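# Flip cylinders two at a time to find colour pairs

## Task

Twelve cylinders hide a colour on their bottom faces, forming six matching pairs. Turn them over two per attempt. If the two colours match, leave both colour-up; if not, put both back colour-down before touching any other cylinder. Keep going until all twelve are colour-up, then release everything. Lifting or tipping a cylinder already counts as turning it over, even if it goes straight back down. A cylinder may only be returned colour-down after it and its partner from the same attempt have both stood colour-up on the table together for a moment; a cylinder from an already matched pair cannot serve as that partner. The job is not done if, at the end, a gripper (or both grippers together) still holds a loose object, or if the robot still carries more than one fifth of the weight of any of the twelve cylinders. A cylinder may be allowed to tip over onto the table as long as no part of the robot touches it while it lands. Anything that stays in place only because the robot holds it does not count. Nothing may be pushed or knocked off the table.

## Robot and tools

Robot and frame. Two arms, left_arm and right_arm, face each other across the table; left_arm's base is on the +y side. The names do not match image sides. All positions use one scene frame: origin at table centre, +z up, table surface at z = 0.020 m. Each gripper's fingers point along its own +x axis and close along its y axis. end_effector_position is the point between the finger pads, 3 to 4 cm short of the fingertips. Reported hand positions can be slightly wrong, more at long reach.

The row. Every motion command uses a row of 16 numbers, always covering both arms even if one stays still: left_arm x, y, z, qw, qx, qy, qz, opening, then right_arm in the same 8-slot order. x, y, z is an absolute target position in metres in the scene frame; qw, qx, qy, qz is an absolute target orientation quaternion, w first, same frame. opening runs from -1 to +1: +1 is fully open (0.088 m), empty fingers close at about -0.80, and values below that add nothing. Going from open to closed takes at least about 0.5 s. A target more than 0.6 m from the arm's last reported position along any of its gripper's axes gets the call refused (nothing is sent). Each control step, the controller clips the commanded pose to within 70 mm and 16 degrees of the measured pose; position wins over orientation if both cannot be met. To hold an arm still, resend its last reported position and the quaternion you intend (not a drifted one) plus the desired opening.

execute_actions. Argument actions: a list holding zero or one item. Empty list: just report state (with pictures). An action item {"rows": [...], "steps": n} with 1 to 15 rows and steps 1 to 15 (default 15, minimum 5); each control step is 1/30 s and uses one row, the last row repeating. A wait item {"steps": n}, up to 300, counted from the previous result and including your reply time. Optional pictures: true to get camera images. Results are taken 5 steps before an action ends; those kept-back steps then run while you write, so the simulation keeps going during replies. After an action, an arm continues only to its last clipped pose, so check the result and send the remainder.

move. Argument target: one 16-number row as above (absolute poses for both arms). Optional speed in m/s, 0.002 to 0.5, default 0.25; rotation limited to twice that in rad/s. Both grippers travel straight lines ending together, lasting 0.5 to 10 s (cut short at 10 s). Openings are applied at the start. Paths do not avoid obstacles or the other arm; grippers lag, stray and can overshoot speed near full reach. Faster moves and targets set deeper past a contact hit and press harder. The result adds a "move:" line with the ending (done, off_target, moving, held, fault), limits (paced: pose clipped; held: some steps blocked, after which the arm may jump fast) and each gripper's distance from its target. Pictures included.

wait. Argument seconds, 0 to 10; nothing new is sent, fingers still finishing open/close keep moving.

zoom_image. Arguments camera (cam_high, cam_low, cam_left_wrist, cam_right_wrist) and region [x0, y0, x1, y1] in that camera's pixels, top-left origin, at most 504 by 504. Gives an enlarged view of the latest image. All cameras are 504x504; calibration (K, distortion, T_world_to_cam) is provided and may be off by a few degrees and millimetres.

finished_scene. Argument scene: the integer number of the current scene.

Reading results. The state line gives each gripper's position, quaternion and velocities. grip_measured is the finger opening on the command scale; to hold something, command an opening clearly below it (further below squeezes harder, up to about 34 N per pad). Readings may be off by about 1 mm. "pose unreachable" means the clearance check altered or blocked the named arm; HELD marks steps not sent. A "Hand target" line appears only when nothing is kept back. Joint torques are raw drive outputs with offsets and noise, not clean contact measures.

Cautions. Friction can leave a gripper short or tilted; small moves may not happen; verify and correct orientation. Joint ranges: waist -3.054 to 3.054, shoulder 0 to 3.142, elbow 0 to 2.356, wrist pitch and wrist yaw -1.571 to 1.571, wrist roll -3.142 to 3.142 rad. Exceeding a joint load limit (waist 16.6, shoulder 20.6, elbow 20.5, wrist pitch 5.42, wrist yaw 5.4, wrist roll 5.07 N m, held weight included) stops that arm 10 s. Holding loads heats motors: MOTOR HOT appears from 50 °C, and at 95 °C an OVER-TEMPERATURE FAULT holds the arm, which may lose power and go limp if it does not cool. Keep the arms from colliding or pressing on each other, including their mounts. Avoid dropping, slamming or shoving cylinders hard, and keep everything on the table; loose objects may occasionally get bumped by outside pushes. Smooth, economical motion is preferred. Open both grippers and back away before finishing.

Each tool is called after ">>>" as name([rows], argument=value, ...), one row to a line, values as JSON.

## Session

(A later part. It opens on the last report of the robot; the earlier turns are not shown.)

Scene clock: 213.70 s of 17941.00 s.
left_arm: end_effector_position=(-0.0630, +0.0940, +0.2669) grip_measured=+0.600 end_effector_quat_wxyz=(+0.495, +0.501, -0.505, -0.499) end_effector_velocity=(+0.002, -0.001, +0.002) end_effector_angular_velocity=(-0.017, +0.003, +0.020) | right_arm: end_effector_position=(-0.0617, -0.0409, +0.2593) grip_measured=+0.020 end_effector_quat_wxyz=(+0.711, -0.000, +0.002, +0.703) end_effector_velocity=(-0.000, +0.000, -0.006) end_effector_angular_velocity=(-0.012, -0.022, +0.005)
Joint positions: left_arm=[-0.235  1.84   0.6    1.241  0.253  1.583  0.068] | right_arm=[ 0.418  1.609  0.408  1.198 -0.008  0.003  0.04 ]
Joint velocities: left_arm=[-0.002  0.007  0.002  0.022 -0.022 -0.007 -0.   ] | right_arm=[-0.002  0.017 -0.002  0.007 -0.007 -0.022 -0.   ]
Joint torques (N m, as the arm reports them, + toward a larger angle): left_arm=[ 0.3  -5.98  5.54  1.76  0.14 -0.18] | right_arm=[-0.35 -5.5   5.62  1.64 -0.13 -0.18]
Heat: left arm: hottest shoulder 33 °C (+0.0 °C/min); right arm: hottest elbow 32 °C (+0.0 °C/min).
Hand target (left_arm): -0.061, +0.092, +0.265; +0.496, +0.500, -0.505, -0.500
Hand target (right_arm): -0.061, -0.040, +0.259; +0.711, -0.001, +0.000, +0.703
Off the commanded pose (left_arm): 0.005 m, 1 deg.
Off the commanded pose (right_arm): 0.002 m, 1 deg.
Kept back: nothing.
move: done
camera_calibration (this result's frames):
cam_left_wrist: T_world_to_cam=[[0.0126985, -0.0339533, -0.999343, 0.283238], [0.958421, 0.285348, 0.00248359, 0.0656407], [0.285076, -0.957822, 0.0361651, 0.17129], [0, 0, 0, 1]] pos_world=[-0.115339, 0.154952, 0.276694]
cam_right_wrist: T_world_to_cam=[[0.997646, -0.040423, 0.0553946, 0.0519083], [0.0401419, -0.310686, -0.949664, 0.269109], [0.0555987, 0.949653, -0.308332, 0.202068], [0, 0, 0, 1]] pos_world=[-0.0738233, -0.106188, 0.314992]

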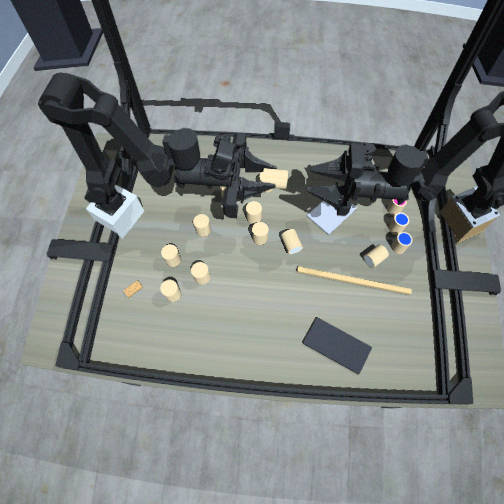

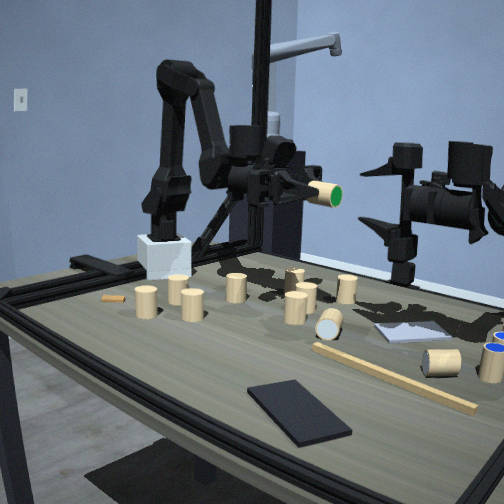

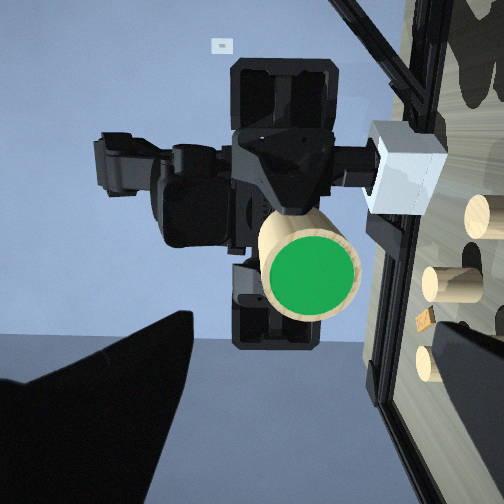

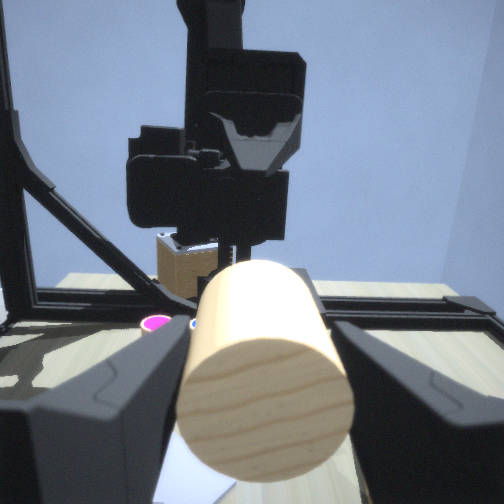

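>>> execute_actions(actions=[])

>>> move(target=[-0.062,0.016,0.261,0.5,0.5,-0.5,-0.5,0.6,-0.06,-0.04,0.26,0.707,0,0,0.707,-0.4], speed=0.15)

>>> execute_actions([
  {"rows":[[-0.062,0.016,0.261,0.5,0.5,-0.5,-0.5,-0.4,-0.06,-0.04,0.26,0.707,0,0,0.707,-0.4]]},
])

>>> execute_actions([
  {"rows":[[-0.062,0.016,0.261,0.5,0.5,-0.5,-0.5,-0.4,-0.06,-0.04,0.26,0.707,0,0,0.707,0.6]]},
])

>>> move(target=[-0.062,0.06,0.261,0.5,0.5,-0.5,-0.5,-0.4,-0.06,-0.11,0.26,0.707,0,0,0.707,0.6])

>>> move(target=[-0.22,0.33,0.16,0,0.707,0,-0.707,-0.4,-0.06,-0.11,0.26,0.707,0,0,0.707,0.6], speed=0.4)

>>> move(target=[-0.22,0.33,0.075,0,0.707,0,-0.707,-0.4,-0.06,-0.11,0.26,0.707,0,0,0.707,0.6], speed=0.14)

>>> execute_actions([
  {"rows":[[-0.22,0.33,0.075,0,0.707,0,-0.707,0.6,-0.06,-0.11,0.26,0.707,0,0,0.707,0.6]]},
])

>>> move(target=[-0.22,0.33,0.14,0,0.707,0,-0.707,0.6,-0.06,-0.11,0.26,0.707,0,0,0.707,0.6])

>>> move(target=[-0.16,0.33,0.14,0,0.707,0,-0.707,0.6,-0.06,-0.11,0.26,0.707,0,0,0.707,0.6])

Scene clock: 215.97 s of 17941.00 s.
left_arm: end_effector_position=(-0.0628, +0.0939, +0.2668) grip_measured=+0.600 end_effector_quat_wxyz=(+0.495, +0.501, -0.506, -0.499) end_effector_velocity=(+0.002, +0.000, -0.007) end_effector_angular_velocity=(+0.026, +0.014, +0.020) | right_arm: end_effector_position=(-0.0618, -0.0408, +0.2592) grip_measured=+0.020 end_effector_quat_wxyz=(+0.711, +0.000, +0.002, +0.703) end_effector_velocity=(-0.000, -0.001, +0.002) end_effector_angular_velocity=(+0.007, -0.007, +0.005)
Joint positions: left_arm=[-0.234  1.841  0.6    1.243  0.253  1.583  0.068] | right_arm=[ 0.418  1.611  0.408  1.201 -0.008  0.003  0.04 ]
Joint velocities: left_arm=[-0.002  0.002 -0.002 -0.022 -0.022 -0.007 -0.   ] | right_arm=[-0.002 -0.002 -0.002  0.007 -0.007 -0.007 -0.   ]
Joint torques (N m, as the arm reports them, + toward a larger angle): left_arm=[ 0.23 -6.21  5.45  1.82  0.08 -0.15] | right_arm=[-0.3  -5.59  5.59  1.65 -0.12 -0.18]
Heat: left arm: hottest shoulder 33 °C (+0.0 °C/min); right arm: hottest elbow 32 °C (+0.0 °C/min).
Hand target (left_arm): -0.061, +0.092, +0.265; +0.496, +0.500, -0.505, -0.500
Hand target (right_arm): -0.061, -0.040, +0.259; +0.711, -0.001, +0.000, +0.703
Off the commanded pose (left_arm): 0.005 m, 1 deg.
Off the commanded pose (right_arm): 0.002 m, 1 deg.
Kept back: nothing.
Steps of this call (steps 1 to 68: nothing new was sent). Readings (end_effector_position):
1: left_arm (-0.0628, +0.0940, +0.2668) | right_arm (-0.0617, -0.0408, +0.2593)
2: left_arm (-0.0628, +0.0940, +0.2669) | right_arm (-0.0618, -0.0408, +0.2592)
4: left_arm (-0.0628, +0.0940, +0.2669) | right_arm (-0.0618, -0.0408, +0.2593)
8: left_arm (-0.0628, +0.0939, +0.2669) | right_arm (-0.0618, -0.0408, +0.2593)
68: the state above
camera_calibration (this result's frames):
cam_left_wrist: T_world_to_cam=[[0.012515, -0.034685, -0.99932, 0.283182], [0.958312, 0.285715, 0.00208474, 0.0655456], [0.285448, -0.957687, 0.0368148, 0.170964], [0, 0, 0, 1]] pos_world=[-0.115159, 0.154825, 0.276559]
cam_right_wrist: T_world_to_cam=[[0.99766, -0.0401058, 0.0553687, 0.051991], [0.0402794, -0.309584, -0.950019, 0.269247], [0.0552426, 0.950026, -0.307244, 0.201664], [0, 0, 0, 1]] pos_world=[-0.0738549, -0.106146, 0.314871]

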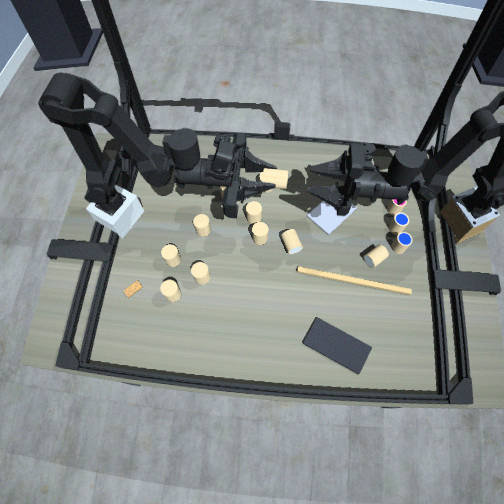

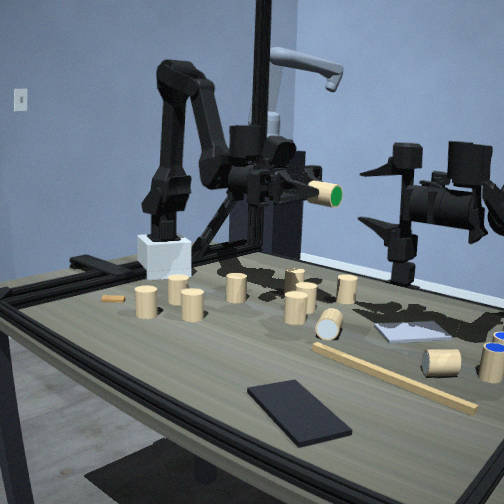

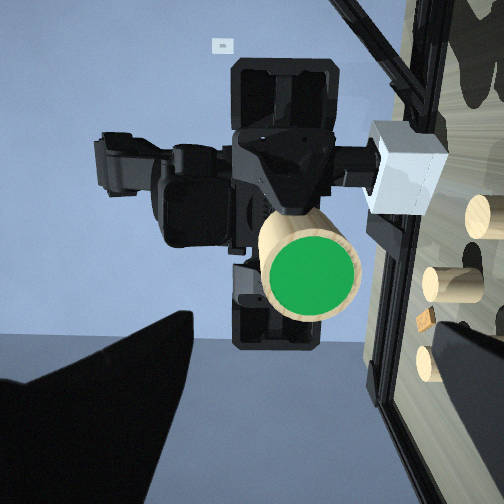

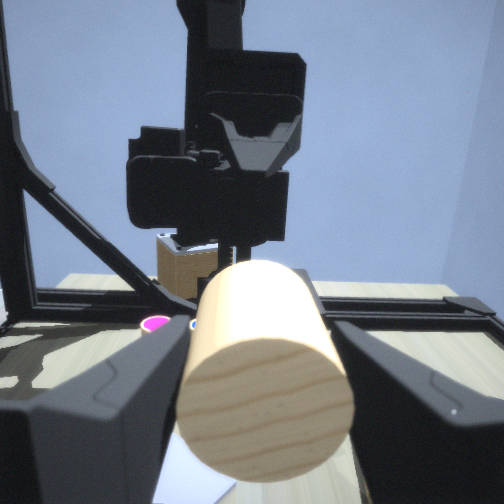

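Scene clock: 217.03 s of 17941.00 s.
left_arm: end_effector_position=(-0.0617, +0.0193, +0.2654) grip_measured=+0.600 end_effector_quat_wxyz=(+0.501, +0.499, -0.503, -0.497) end_effector_velocity=(-0.000, -0.002, -0.000) end_effector_angular_velocity=(+0.002, +0.023, +0.014) | right_arm: end_effector_position=(-0.0607, -0.0408, +0.2592) grip_measured=+0.020 end_effector_quat_wxyz=(+0.707, +0.000, +0.002, +0.707) end_effector_velocity=(+0.002, -0.002, -0.003) end_effector_angular_velocity=(-0.012, -0.022, +0.000)
Joint positions: left_arm=[-0.284  2.045  0.916  1.138  0.196  1.574  0.068] | right_arm=[ 0.407  1.611  0.408  1.201 -0.03   0.003  0.04 ]
Joint velocities: left_arm=[-0.007  0.002  0.007 -0.007 -0.022 -0.022  0.   ] | right_arm=[-0.007 -0.002 -0.007 -0.007 -0.007 -0.022 -0.   ]
Joint torques (N m, as the arm reports them, + toward a larger angle): left_arm=[-0.41 -7.97  6.01  1.41 -0.09 -0.15] | right_arm=[-0.32 -6.4   5.56  1.43 -0.13 -0.11]
Heat: left arm: hottest shoulder 33 °C (+0.0 °C/min); right arm: hottest elbow 32 °C (+0.0 °C/min).
Hand target (left_arm): -0.062, +0.016, +0.261; +0.500, +0.500, -0.500, -0.500
Hand target (right_arm): -0.060, -0.040, +0.260; +0.707, +0.000, +0.000, +0.707
Off the commanded pose (left_arm): 0.005 m, 1 deg.
Off the commanded pose (right_arm): 0.001 m, 0 deg.
Kept back: nothing.
move: done
camera_calibration (this result's frames):
cam_left_wrist: T_world_to_cam=[[0.00496944, -0.0417032, -0.999118, 0.278825], [0.955985, 0.29332, -0.00748825, 0.0880748], [0.293373, -0.955104, 0.0413252, 0.0984696], [0, 0, 0, 1]] pos_world=[-0.114472, 0.0798426, 0.27517]
cam_right_wrist: T_world_to_cam=[[0.998023, -0.0298283, 0.0553198, 0.0513137], [0.0434193, -0.309152, -0.950021, 0.269393], [0.0454397, 0.950545, -0.307246, 0.201082], [0, 0, 0, 1]] pos_world=[-0.0720463, -0.106324, 0.314872]

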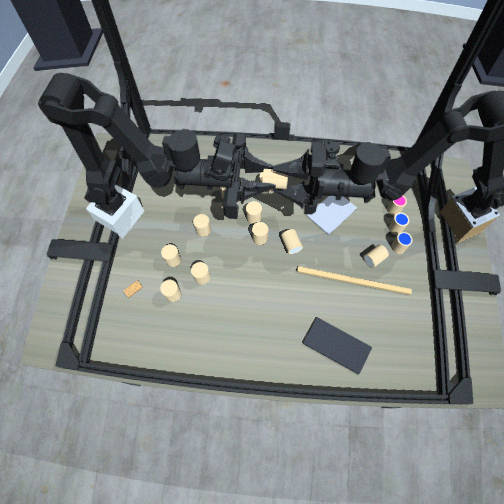

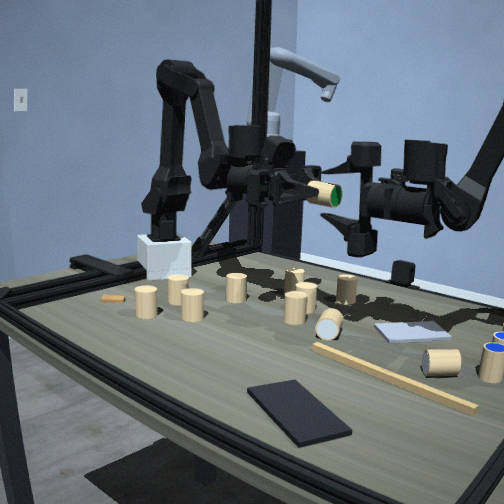

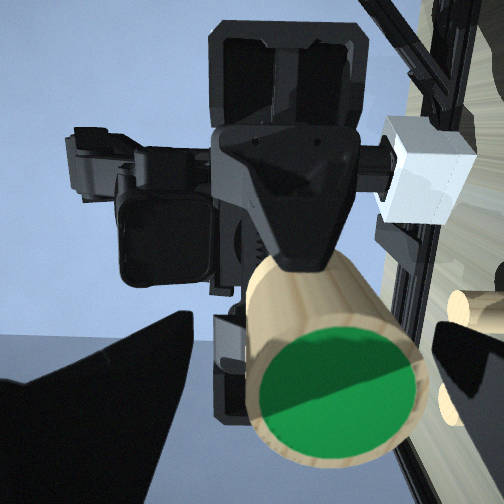

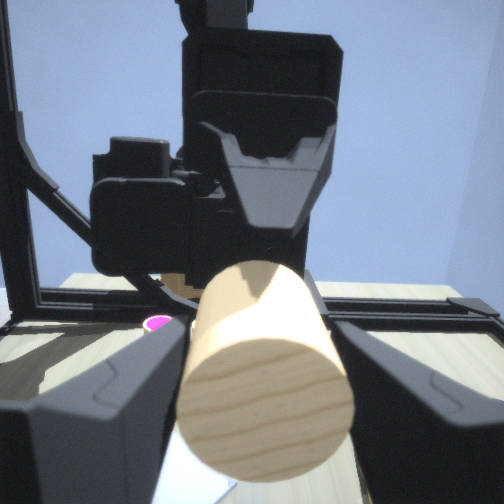

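Scene clock: 217.37 s of 17941.00 s.
left_arm: end_effector_position=(-0.0615, +0.0189, +0.2647) grip_measured=+0.025 end_effector_quat_wxyz=(+0.501, +0.499, -0.502, -0.498) end_effector_velocity=(-0.000, +0.000, -0.004) end_effector_angular_velocity=(+0.012, -0.005, +0.005) | right_arm: end_effector_position=(-0.0607, -0.0408, +0.2593) grip_measured=+0.020 end_effector_quat_wxyz=(+0.707, +0.000, +0.002, +0.707) end_effector_velocity=(-0.000, -0.001, -0.002) end_effector_angular_velocity=(-0.007, -0.007, +0.005)
Joint positions: left_arm=[-0.284  2.046  0.917  1.135  0.195  1.573  0.04 ] | right_arm=[ 0.407  1.611  0.408  1.201 -0.03   0.003  0.04 ]
Joint velocities: left_arm=[-0.002  0.002 -0.002 -0.007 -0.007  0.007 -0.   ] | right_arm=[-0.002 -0.002 -0.002 -0.007 -0.007 -0.007 -0.   ]
Joint torques (N m, as the arm reports them, + toward a larger angle): left_arm=[-0.2  -8.26  5.99  1.58 -0.1  -0.14] | right_arm=[-0.28 -6.42  5.57  1.41 -0.12 -0.11]
Heat: left arm: hottest shoulder 33 °C (+0.0 °C/min); right arm: hottest elbow 32 °C (+0.0 °C/min).
Steps of this call (steps 1 to 10: the first 10 steps of this action). Readings (end_effector_position):
1: left_arm (-0.0617, +0.0192, +0.2652) | right_arm (-0.0607, -0.0408, +0.2592)
2: left_arm (-0.0616, +0.0191, +0.2652) | right_arm (-0.0607, -0.0408, +0.2592)
4: left_arm (-0.0616, +0.0190, +0.2653) | right_arm (-0.0607, -0.0408, +0.2592)
8: left_arm (-0.0615, +0.0190, +0.2649) | right_arm (-0.0607, -0.0408, +0.2593)
10: the state above

Scene clock: 217.87 s of 17941.00 s.
left_arm: end_effector_position=(-0.0617, +0.0189, +0.2638) grip_measured=+0.024 end_effector_quat_wxyz=(+0.500, +0.500, -0.502, -0.498) end_effector_velocity=(-0.000, +0.000, -0.001) end_effector_angular_velocity=(+0.007, -0.006, +0.005) | right_arm: end_effector_position=(-0.0607, -0.0408, +0.2593) grip_measured=+0.546 end_effector_quat_wxyz=(+0.707, +0.000, +0.002, +0.707) end_effector_velocity=(-0.000, -0.001, -0.002) end_effector_angular_velocity=(-0.007, -0.007, +0.005)
Joint positions: left_arm=[-0.284  2.047  0.917  1.134  0.195  1.573  0.04 ] | right_arm=[ 0.407  1.611  0.408  1.201 -0.03   0.003  0.066]
Joint velocities: left_arm=[-0.002 -0.002 -0.002 -0.007 -0.007  0.007 -0.   ] | right_arm=[-0.002 -0.002 -0.002 -0.007 -0.007 -0.007  0.016]
Joint torques (N m, as the arm reports them, + toward a larger angle): left_arm=[-0.23 -8.31  6.11  1.66 -0.07 -0.1 ] | right_arm=[-0.29 -6.4   5.57  1.39 -0.12 -0.12]
Heat: left arm: hottest shoulder 33 °C (+0.0 °C/min); right arm: hottest elbow 32 °C (+0.0 °C/min).
Off your previous action's commanded pose (left_arm): 0.005 m, 0 deg at its last step (step 5 of this call).
Off your previous action's commanded pose (right_arm): 0.001 m, 0 deg at its last step (step 5 of this call).
Steps of this call (steps 1 to 5: the last 5 steps of your previous action; steps 6 to 15: the first 10 steps of this action). Readings (end_effector_position):
6: left_arm (-0.0615, +0.0189, +0.2647) | right_arm (-0.0607, -0.0408, +0.2593)
7: left_arm (-0.0615, +0.0189, +0.2647) | right_arm (-0.0607, -0.0408, +0.2593)
9: left_arm (-0.0615, +0.0189, +0.2647) | right_arm (-0.0607, -0.0408, +0.2593)
13: left_arm (-0.0617, +0.0189, +0.2638) | right_arm (-0.0607, -0.0408, +0.2593)
15: the state above

Scene clock: 219.23 s of 17941.00 s.
left_arm: end_effector_position=(-0.0622, +0.0571, +0.2576) grip_measured=+0.023 end_effector_quat_wxyz=(+0.498, +0.502, -0.498, -0.501) end_effector_velocity=(-0.000, +0.002, -0.002) end_effector_angular_velocity=(+0.017, +0.011, +0.005) | right_arm: end_effector_position=(-0.0603, -0.1073, +0.2626) grip_measured=+0.600 end_effector_quat_wxyz=(+0.707, +0.003, -0.001, +0.707) end_effector_velocity=(-0.000, -0.003, -0.001) end_effector_angular_velocity=(-0.007, -0.022, +0.005)
Joint positions: left_arm=[-0.264  1.965  0.747  1.211  0.215  1.573  0.04 ] | right_arm=[ 0.394  1.303  0.17   1.14  -0.043  0.003  0.068]
Joint velocities: left_arm=[-0.002 -0.012 -0.007 -0.022 -0.007 -0.007  0.   ] | right_arm=[-0.002 -0.022 -0.007 -0.022 -0.007 -0.022 -0.   ]
Joint torques (N m, as the arm reports them, + toward a larger angle): left_arm=[  0.3  -10.9    3.72   1.94   0.16  -0.13] | right_arm=[-0.31 -5.08  4.14  1.18 -0.13 -0.11]
Heat: left arm: hottest wrist pitch 34 °C (+1.0 °C/min); right arm: hottest wrist pitch 33 °C (+1.0 °C/min).
Hand target (left_arm): -0.062, +0.060, +0.261; +0.500, +0.500, -0.500, -0.500
Hand target (right_arm): -0.060, -0.110, +0.260; +0.707, +0.000, +0.000, +0.707
Off your previous action's commanded pose (left_arm): 0.004 m, 0 deg at its last step (step 5 of this call).
Off your previous action's commanded pose (right_arm): 0.001 m, 0 deg at its last step (step 5 of this call).
Off the commanded pose (left_arm): 0.004 m, 0 deg.
Off the commanded pose (right_arm): 0.004 m, 0 deg.
Kept back: nothing.
move: done
camera_calibration (this result's frames):
cam_left_wrist: T_world_to_cam=[[0.00144177, -0.0263956, -0.999651, 0.271698], [0.955737, 0.294154, -0.00638866, 0.0771218], [0.29422, -0.955393, 0.0256513, 0.139134], [0, 0, 0, 1]] pos_world=[-0.115036, 0.117414, 0.268527]
cam_right_wrist: T_world_to_cam=[[0.998003, -0.0303346, 0.0554046, 0.0487598], [0.0437626, -0.300448, -0.952794, 0.253671], [0.0455488, 0.953316, -0.298521, 0.263311], [0, 0, 0, 1]] pos_world=[-0.0717572, -0.173324, 0.317598]

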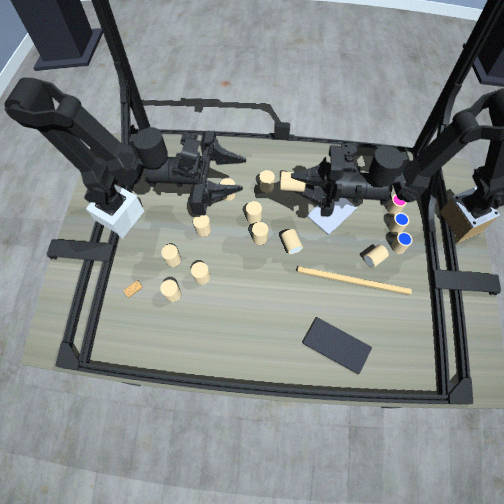

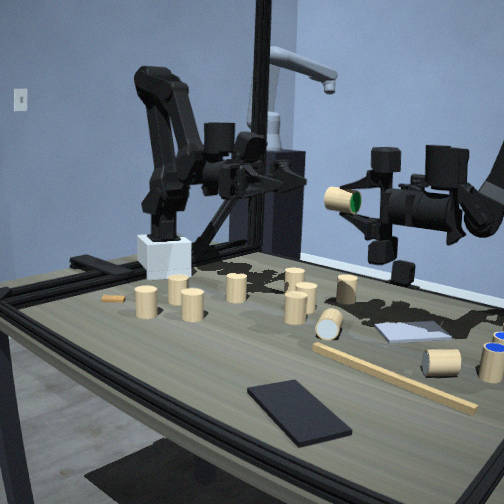

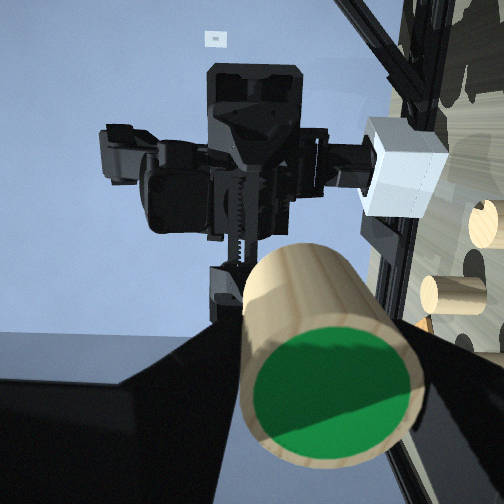

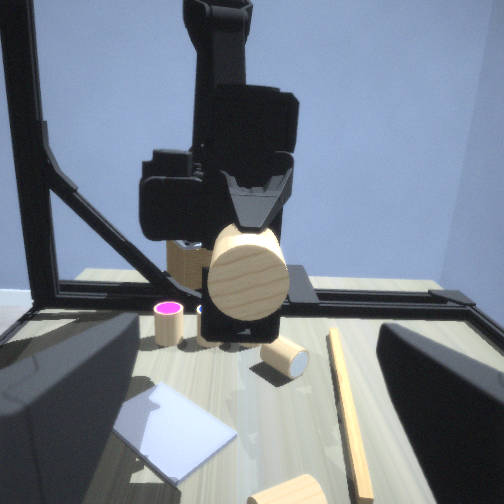

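Scene clock: 221.73 s of 17941.00 s.
left_arm: end_effector_position=(-0.2190, +0.3307, +0.1578) grip_measured=+0.020 end_effector_quat_wxyz=(+0.002, +0.704, +0.003, -0.710) end_effector_velocity=(-0.001, +0.005, -0.002) end_effector_angular_velocity=(+0.032, -0.006, -0.000) | right_arm: end_effector_position=(-0.0604, -0.1077, +0.2624) grip_measured=+0.600 end_effector_quat_wxyz=(+0.707, +0.003, -0.001, +0.707) end_effector_velocity=(-0.000, -0.001, +0.003) end_effector_angular_velocity=(+0.012, -0.008, +0.005)
Joint positions: left_arm=[-0.882  1.457  0.762 -0.874  0.008  1.16   0.04 ] | right_arm=[ 0.394  1.301  0.168  1.14  -0.043  0.003  0.068]
Joint velocities: left_arm=[-0.007  0.012  0.002 -0.022  0.007 -0.007 -0.   ] | right_arm=[-0.002 -0.007 -0.002  0.007 -0.007 -0.007 -0.   ]
Joint torques (N m, as the arm reports them, + toward a larger angle): left_arm=[-0.13 -4.05  6.09  0.18  0.18 -0.04] | right_arm=[-0.3  -5.11  4.14  1.18 -0.12 -0.12]
Heat: left arm: hottest shoulder 33 °C (-1.0 °C/min); right arm: hottest wrist pitch 33 °C (+1.0 °C/min).
Hand target (left_arm): -0.221, +0.329, +0.159; +0.002, +0.703, +0.004, -0.711
Hand target (right_arm): -0.060, -0.110, +0.260; +0.707, +0.000, +0.000, +0.707
Off the commanded pose (left_arm): 0.002 m, 1 deg.
Off the commanded pose (right_arm): 0.003 m, 0 deg.
Kept back: nothing.
move: done
camera_calibration (this result's frames):
cam_left_wrist: T_world_to_cam=[[-0.00760813, 0.999446, -0.0324123, -0.314516], [0.958044, 0.0165727, 0.286143, 0.19198], [0.286522, -0.0288754, -0.957639, 0.296371], [0, 0, 0, 1]] pos_world=[-0.271235, 0.319718, 0.218688]
cam_right_wrist: T_world_to_cam=[[0.998004, -0.0303135, 0.0553999, 0.0487786], [0.0437471, -0.300811, -0.95268, 0.253304], [0.045544, 0.953202, -0.298885, 0.263707], [0, 0, 0, 1]] pos_world=[-0.0717728, -0.17369, 0.317433]

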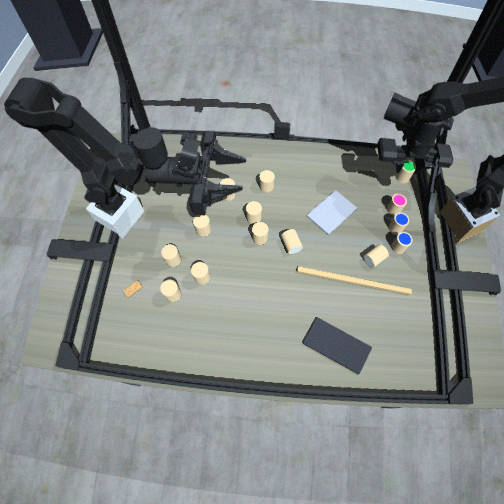

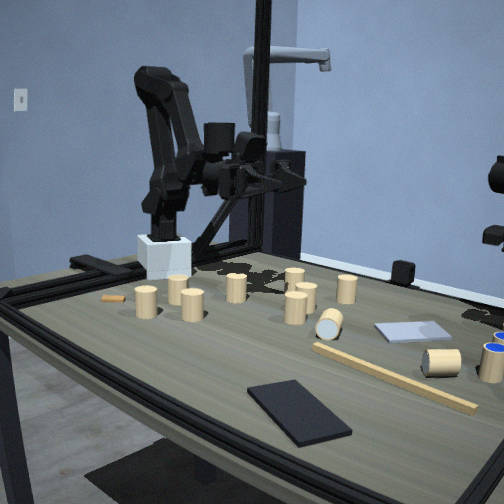

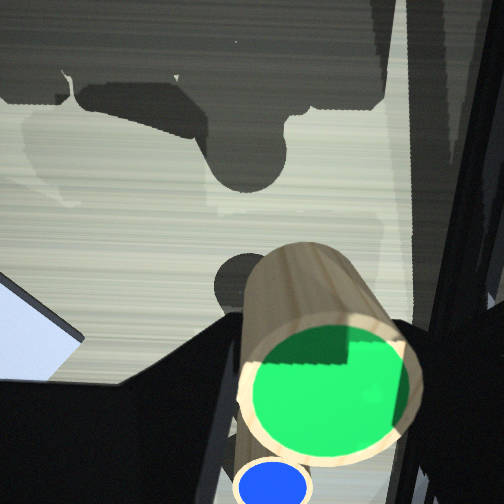

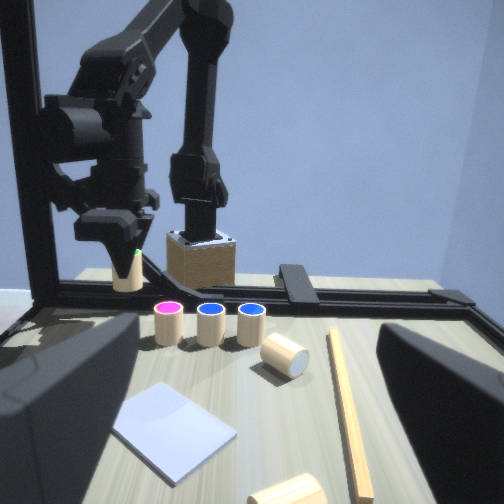

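Scene clock: 222.90 s of 17941.00 s.
left_arm: end_effector_position=(-0.2224, +0.3209, +0.0808) grip_measured=+0.019 end_effector_quat_wxyz=(+0.013, +0.703, -0.008, -0.711) end_effector_velocity=(+0.001, +0.002, -0.003) end_effector_angular_velocity=(+0.004, -0.009, +0.005) | right_arm: end_effector_position=(-0.0604, -0.1077, +0.2624) grip_measured=+0.600 end_effector_quat_wxyz=(+0.707, +0.003, -0.001, +0.707) end_effector_velocity=(-0.000, -0.001, -0.000) end_effector_angular_velocity=(-0.002, -0.022, +0.005)
Joint positions: left_arm=[-0.885  1.693  0.613 -0.461 -0.002  1.159  0.04 ] | right_arm=[ 0.394  1.301  0.168  1.14  -0.043  0.003  0.068]
Joint velocities: left_arm=[-0.002  0.007 -0.007  0.007 -0.007 -0.007 -0.   ] | right_arm=[-0.002 -0.007 -0.002 -0.007 -0.007 -0.022 -0.   ]
Joint torques (N m, as the arm reports them, + toward a larger angle): left_arm=[-0.28 -4.11  2.43  0.3   0.12  0.03] | right_arm=[-0.3  -5.09  4.15  1.18 -0.12 -0.12]
Heat: left arm: hottest shoulder 33 °C (-1.0 °C/min); right arm: hottest wrist pitch 33 °C (+1.0 °C/min).
Hand target (left_arm): -0.220, +0.330, +0.075; +0.000, +0.707, -0.000, -0.707
Hand target (right_arm): -0.060, -0.110, +0.260; +0.707, -0.000, -0.000, +0.707
Off the commanded pose (left_arm): 0.011 m, 2 deg.
Off the commanded pose (right_arm): 0.003 m, 0 deg.
Kept back: nothing.
move: off_target (left_arm)
camera_calibration (this result's frames):
cam_left_wrist: T_world_to_cam=[[-0.00636254, 0.998031, -0.0623999, -0.304087], [0.958786, 0.0238144, 0.283129, 0.21551], [0.284057, -0.0580267, -0.95705, 0.232015], [0, 0, 0, 1]] pos_world=[-0.274468, 0.311819, 0.142058]
cam_right_wrist: T_world_to_cam=[[0.997994, -0.0299353, 0.0557831, 0.0487755], [0.0442268, -0.300795, -0.952663, 0.253333], [0.0452975, 0.953219, -0.298867, 0.263692], [0, 0, 0, 1]] pos_world=[-0.0718264, -0.173695, 0.317429]

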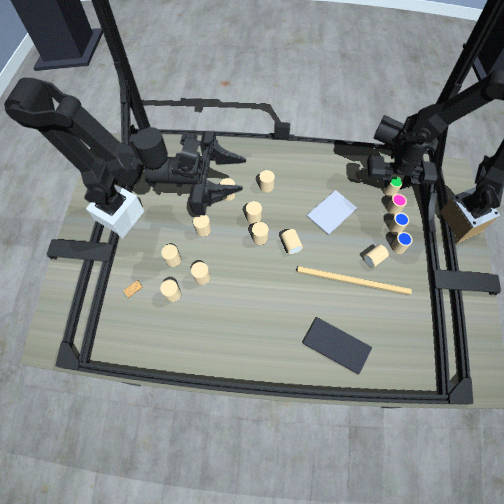

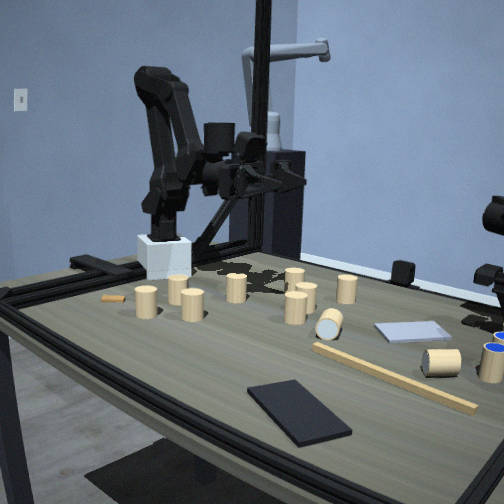

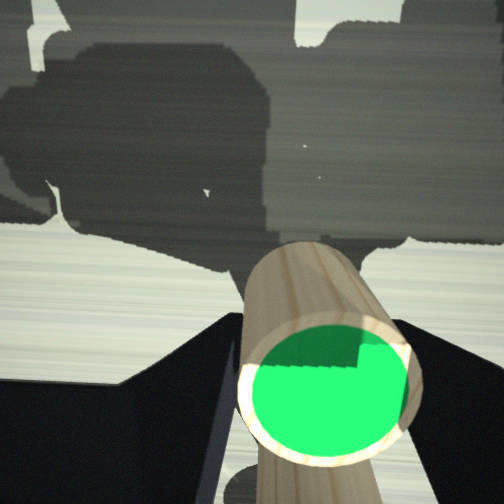

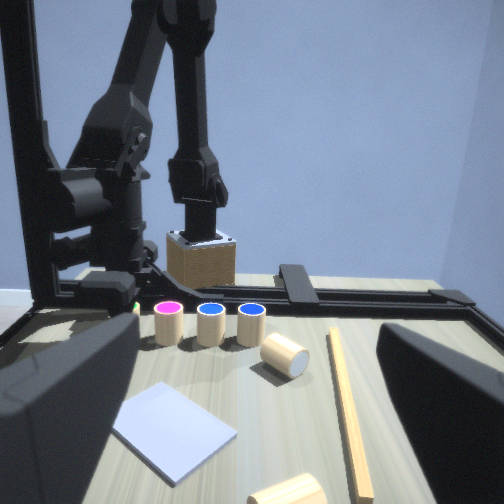

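Scene clock: 223.23 s of 17941.00 s.
left_arm: end_effector_position=(-0.2224, +0.3209, +0.0806) grip_measured=+0.544 end_effector_quat_wxyz=(+0.013, +0.703, -0.008, -0.711) end_effector_velocity=(+0.002, +0.002, -0.001) end_effector_angular_velocity=(+0.008, -0.012, -0.010) | right_arm: end_effector_position=(-0.0604, -0.1077, +0.2623) grip_measured=+0.600 end_effector_quat_wxyz=(+0.707, +0.003, -0.001, +0.707) end_effector_velocity=(+0.002, -0.001, +0.003) end_effector_angular_velocity=(+0.012, -0.008, -0.010)
Joint positions: left_arm=[-0.885  1.693  0.613 -0.46  -0.002  1.159  0.066] | right_arm=[ 0.394  1.301  0.168  1.139 -0.043  0.003  0.068]
Joint velocities: left_arm=[-0.002  0.002 -0.002 -0.007 -0.007  0.007  0.02 ] | right_arm=[-0.002 -0.007 -0.002  0.007  0.007 -0.007 -0.   ]
Joint torques (N m, as the arm reports them, + toward a larger angle): left_arm=[-0.46 -3.88  2.1   0.28  0.17  0.02] | right_arm=[-0.31 -5.1   4.15  1.19 -0.12 -0.1 ]
Heat: left arm: hottest shoulder 33 °C (-1.0 °C/min); right arm: hottest wrist pitch 33 °C (+1.0 °C/min).
Steps of this call (steps 1 to 10: the first 10 steps of this action). Readings (end_effector_position):
1: left_arm (-0.2223, +0.3210, +0.0806) | right_arm (-0.0604, -0.1077, +0.2624)
2: left_arm (-0.2224, +0.3209, +0.0806) | right_arm (-0.0604, -0.1077, +0.2624)
4: left_arm (-0.2224, +0.3209, +0.0806) | right_arm (-0.0604, -0.1077, +0.2624)
8: left_arm (-0.2224, +0.3209, +0.0806) | right_arm (-0.0604, -0.1077, +0.2623)
10: the state above

Scene clock: 224.57 s of 17941.00 s.
left_arm: end_effector_position=(-0.2174, +0.3330, +0.1360) grip_measured=+0.600 end_effector_quat_wxyz=(-0.002, +0.710, +0.007, -0.704) end_effector_velocity=(+0.004, +0.002, +0.002) end_effector_angular_velocity=(+0.002, -0.025, +0.005) | right_arm: end_effector_position=(-0.0604, -0.1077, +0.2624) grip_measured=+0.600 end_effector_quat_wxyz=(+0.707, +0.003, -0.001, +0.707) end_effector_velocity=(-0.000, -0.001, +0.001) end_effector_angular_velocity=(+0.007, -0.022, +0.005)
Joint positions: left_arm=[-0.887  1.51   0.71  -0.787 -0.003  1.157  0.068] | right_arm=[ 0.394  1.301  0.168  1.139 -0.043  0.003  0.068]
Joint velocities: left_arm=[-0.002 -0.007  0.002 -0.022 -0.022 -0.007 -0.   ] | right_arm=[-0.002 -0.002 -0.002  0.007 -0.007 -0.022 -0.   ]
Joint torques (N m, as the arm reports them, + toward a larger angle): left_arm=[-0.12 -5.89  5.68  0.14  0.19  0.13] | right_arm=[-0.29 -5.11  4.16  1.21 -0.12 -0.1 ]
Heat: left arm: hottest shoulder 33 °C (-1.0 °C/min); right arm: hottest wrist pitch 33 °C (+1.0 °C/min).
Hand target (left_arm): -0.220, +0.330, +0.140; +0.000, +0.707, +0.000, -0.707
Hand target (right_arm): -0.060, -0.110, +0.260; +0.707, +0.000, -0.000, +0.707
Off your previous action's commanded pose (left_arm): 0.011 m, 2 deg at its last step (step 5 of this call).
Off your previous action's commanded pose (right_arm): 0.003 m, 0 deg at its last step (step 5 of this call).
Off the commanded pose (left_arm): 0.006 m, 1 deg.
Off the commanded pose (right_arm): 0.003 m, 0 deg.
Kept back: nothing.
move: done
camera_calibration (this result's frames):
cam_left_wrist: T_world_to_cam=[[-0.0055677, 0.999779, -0.0202652, -0.318856], [0.953089, 0.0114387, 0.302473, 0.195071], [0.302638, -0.0176304, -0.952942, 0.274236], [0, 0, 0, 1]] pos_world=[-0.27069, 0.321389, 0.195866]
cam_right_wrist: T_world_to_cam=[[0.997994, -0.0299353, 0.0557831, 0.0487739], [0.0442268, -0.300795, -0.952663, 0.253358], [0.0452975, 0.953219, -0.298867, 0.263723], [0, 0, 0, 1]] pos_world=[-0.0718273, -0.173717, 0.317463]

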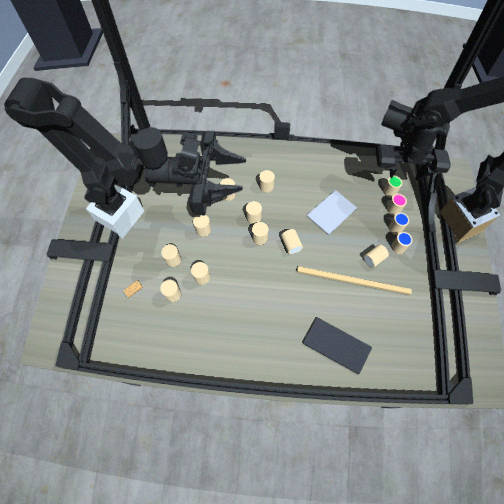

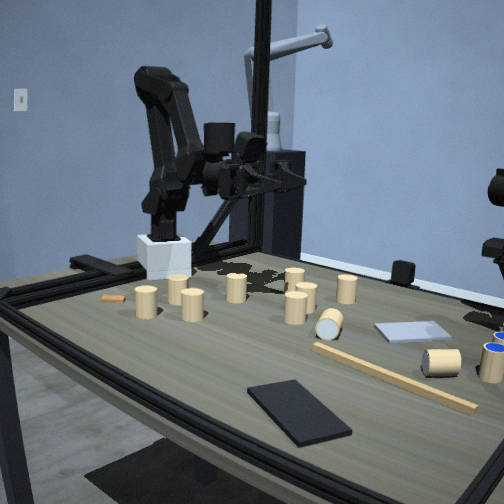

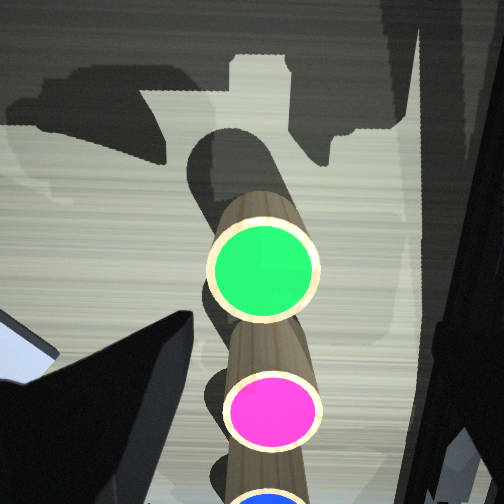

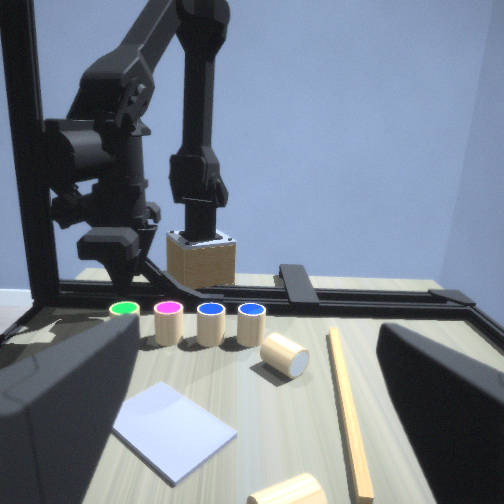

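Scene clock: 225.50 s of 17941.00 s.
left_arm: end_effector_position=(-0.1605, +0.3256, +0.1412) grip_measured=+0.600 end_effector_quat_wxyz=(+0.003, +0.708, -0.003, -0.706) end_effector_velocity=(+0.003, +0.003, -0.000) end_effector_angular_velocity=(+0.006, -0.008, +0.000) | right_arm: end_effector_position=(-0.0604, -0.1078, +0.2623) grip_measured=+0.600 end_effector_quat_wxyz=(+0.707, +0.003, -0.001, +0.707) end_effector_velocity=(-0.000, -0.001, -0.005) end_effector_angular_velocity=(-0.022, -0.006, +0.005)
Joint positions: left_arm=[-0.616  1.443  0.676 -0.795 -0.003  1.433  0.068] | right_arm=[ 0.394  1.301  0.168  1.139 -0.043  0.003  0.068]
Joint velocities: left_arm=[ 0.007 -0.007 -0.007 -0.007 -0.007  0.007 -0.   ] | right_arm=[-0.002 -0.002 -0.002 -0.022 -0.007 -0.007  0.   ]
Joint torques (N m, as the arm reports them, + toward a larger angle): left_arm=[-0.02 -5.5   3.61  0.2   0.11  0.11] | right_arm=[-0.29 -5.05  4.16  1.2  -0.12 -0.1 ]
Heat: left arm: hottest shoulder 33 °C (-1.0 °C/min); right arm: hottest wrist pitch 33 °C (+0.0 °C/min).
Hand target (left_arm): -0.159, +0.329, +0.140; +0.001, +0.708, -0.001, -0.707
Hand target (right_arm): -0.060, -0.110, +0.260; +0.707, -0.000, +0.000, +0.707
Off the commanded pose (left_arm): 0.005 m, 1 deg.
Off the commanded pose (right_arm): 0.003 m, 0 deg.
Kept back: nothing.
move: done
camera_calibration (this result's frames):
cam_left_wrist: T_world_to_cam=[[-0.0000421336, 0.999112, -0.0421378, -0.306782], [0.95517, 0.0125155, 0.295795, 0.140266], [0.296059, -0.0402363, -0.954322, 0.268299], [0, 0, 0, 1]] pos_world=[-0.213423, 0.31555, 0.201627]
cam_right_wrist: T_world_to_cam=[[0.997995, -0.029914, 0.0557783, 0.0487865], [0.0442113, -0.301158, -0.952549, 0.253129], [0.0452926, 0.953105, -0.299231, 0.263834], [0, 0, 0, 1]] pos_world=[-0.0718296, -0.17377, 0.317344]

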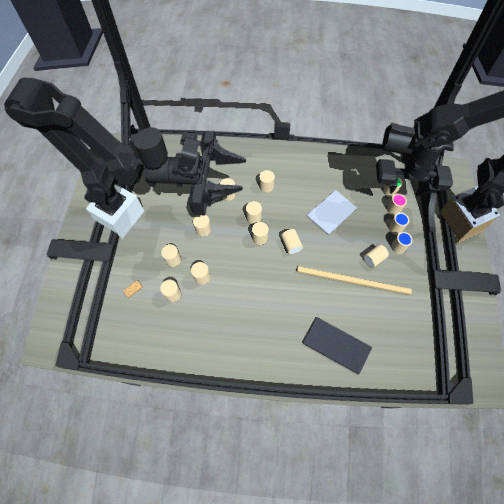

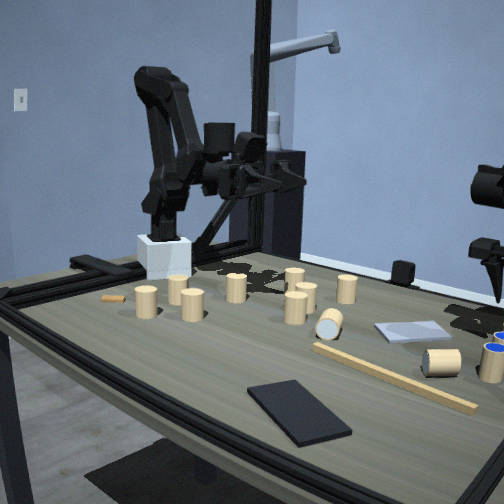

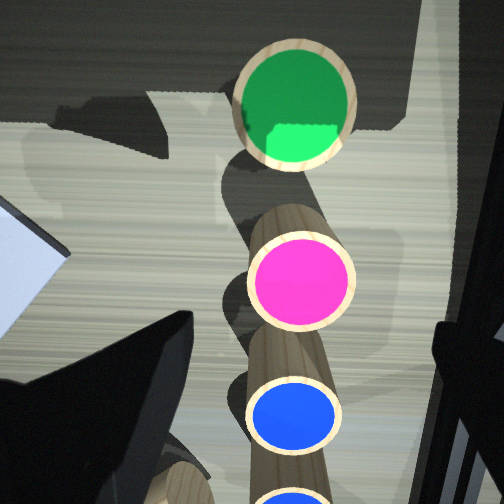

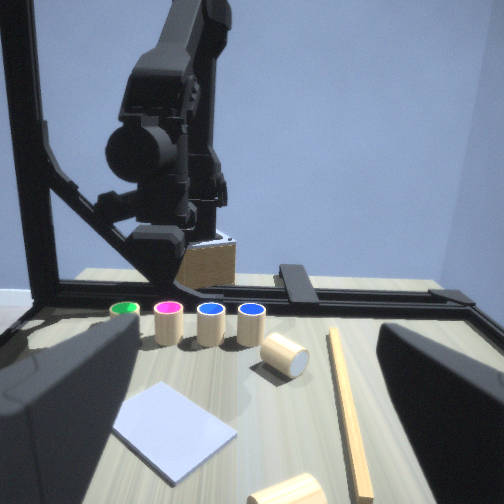

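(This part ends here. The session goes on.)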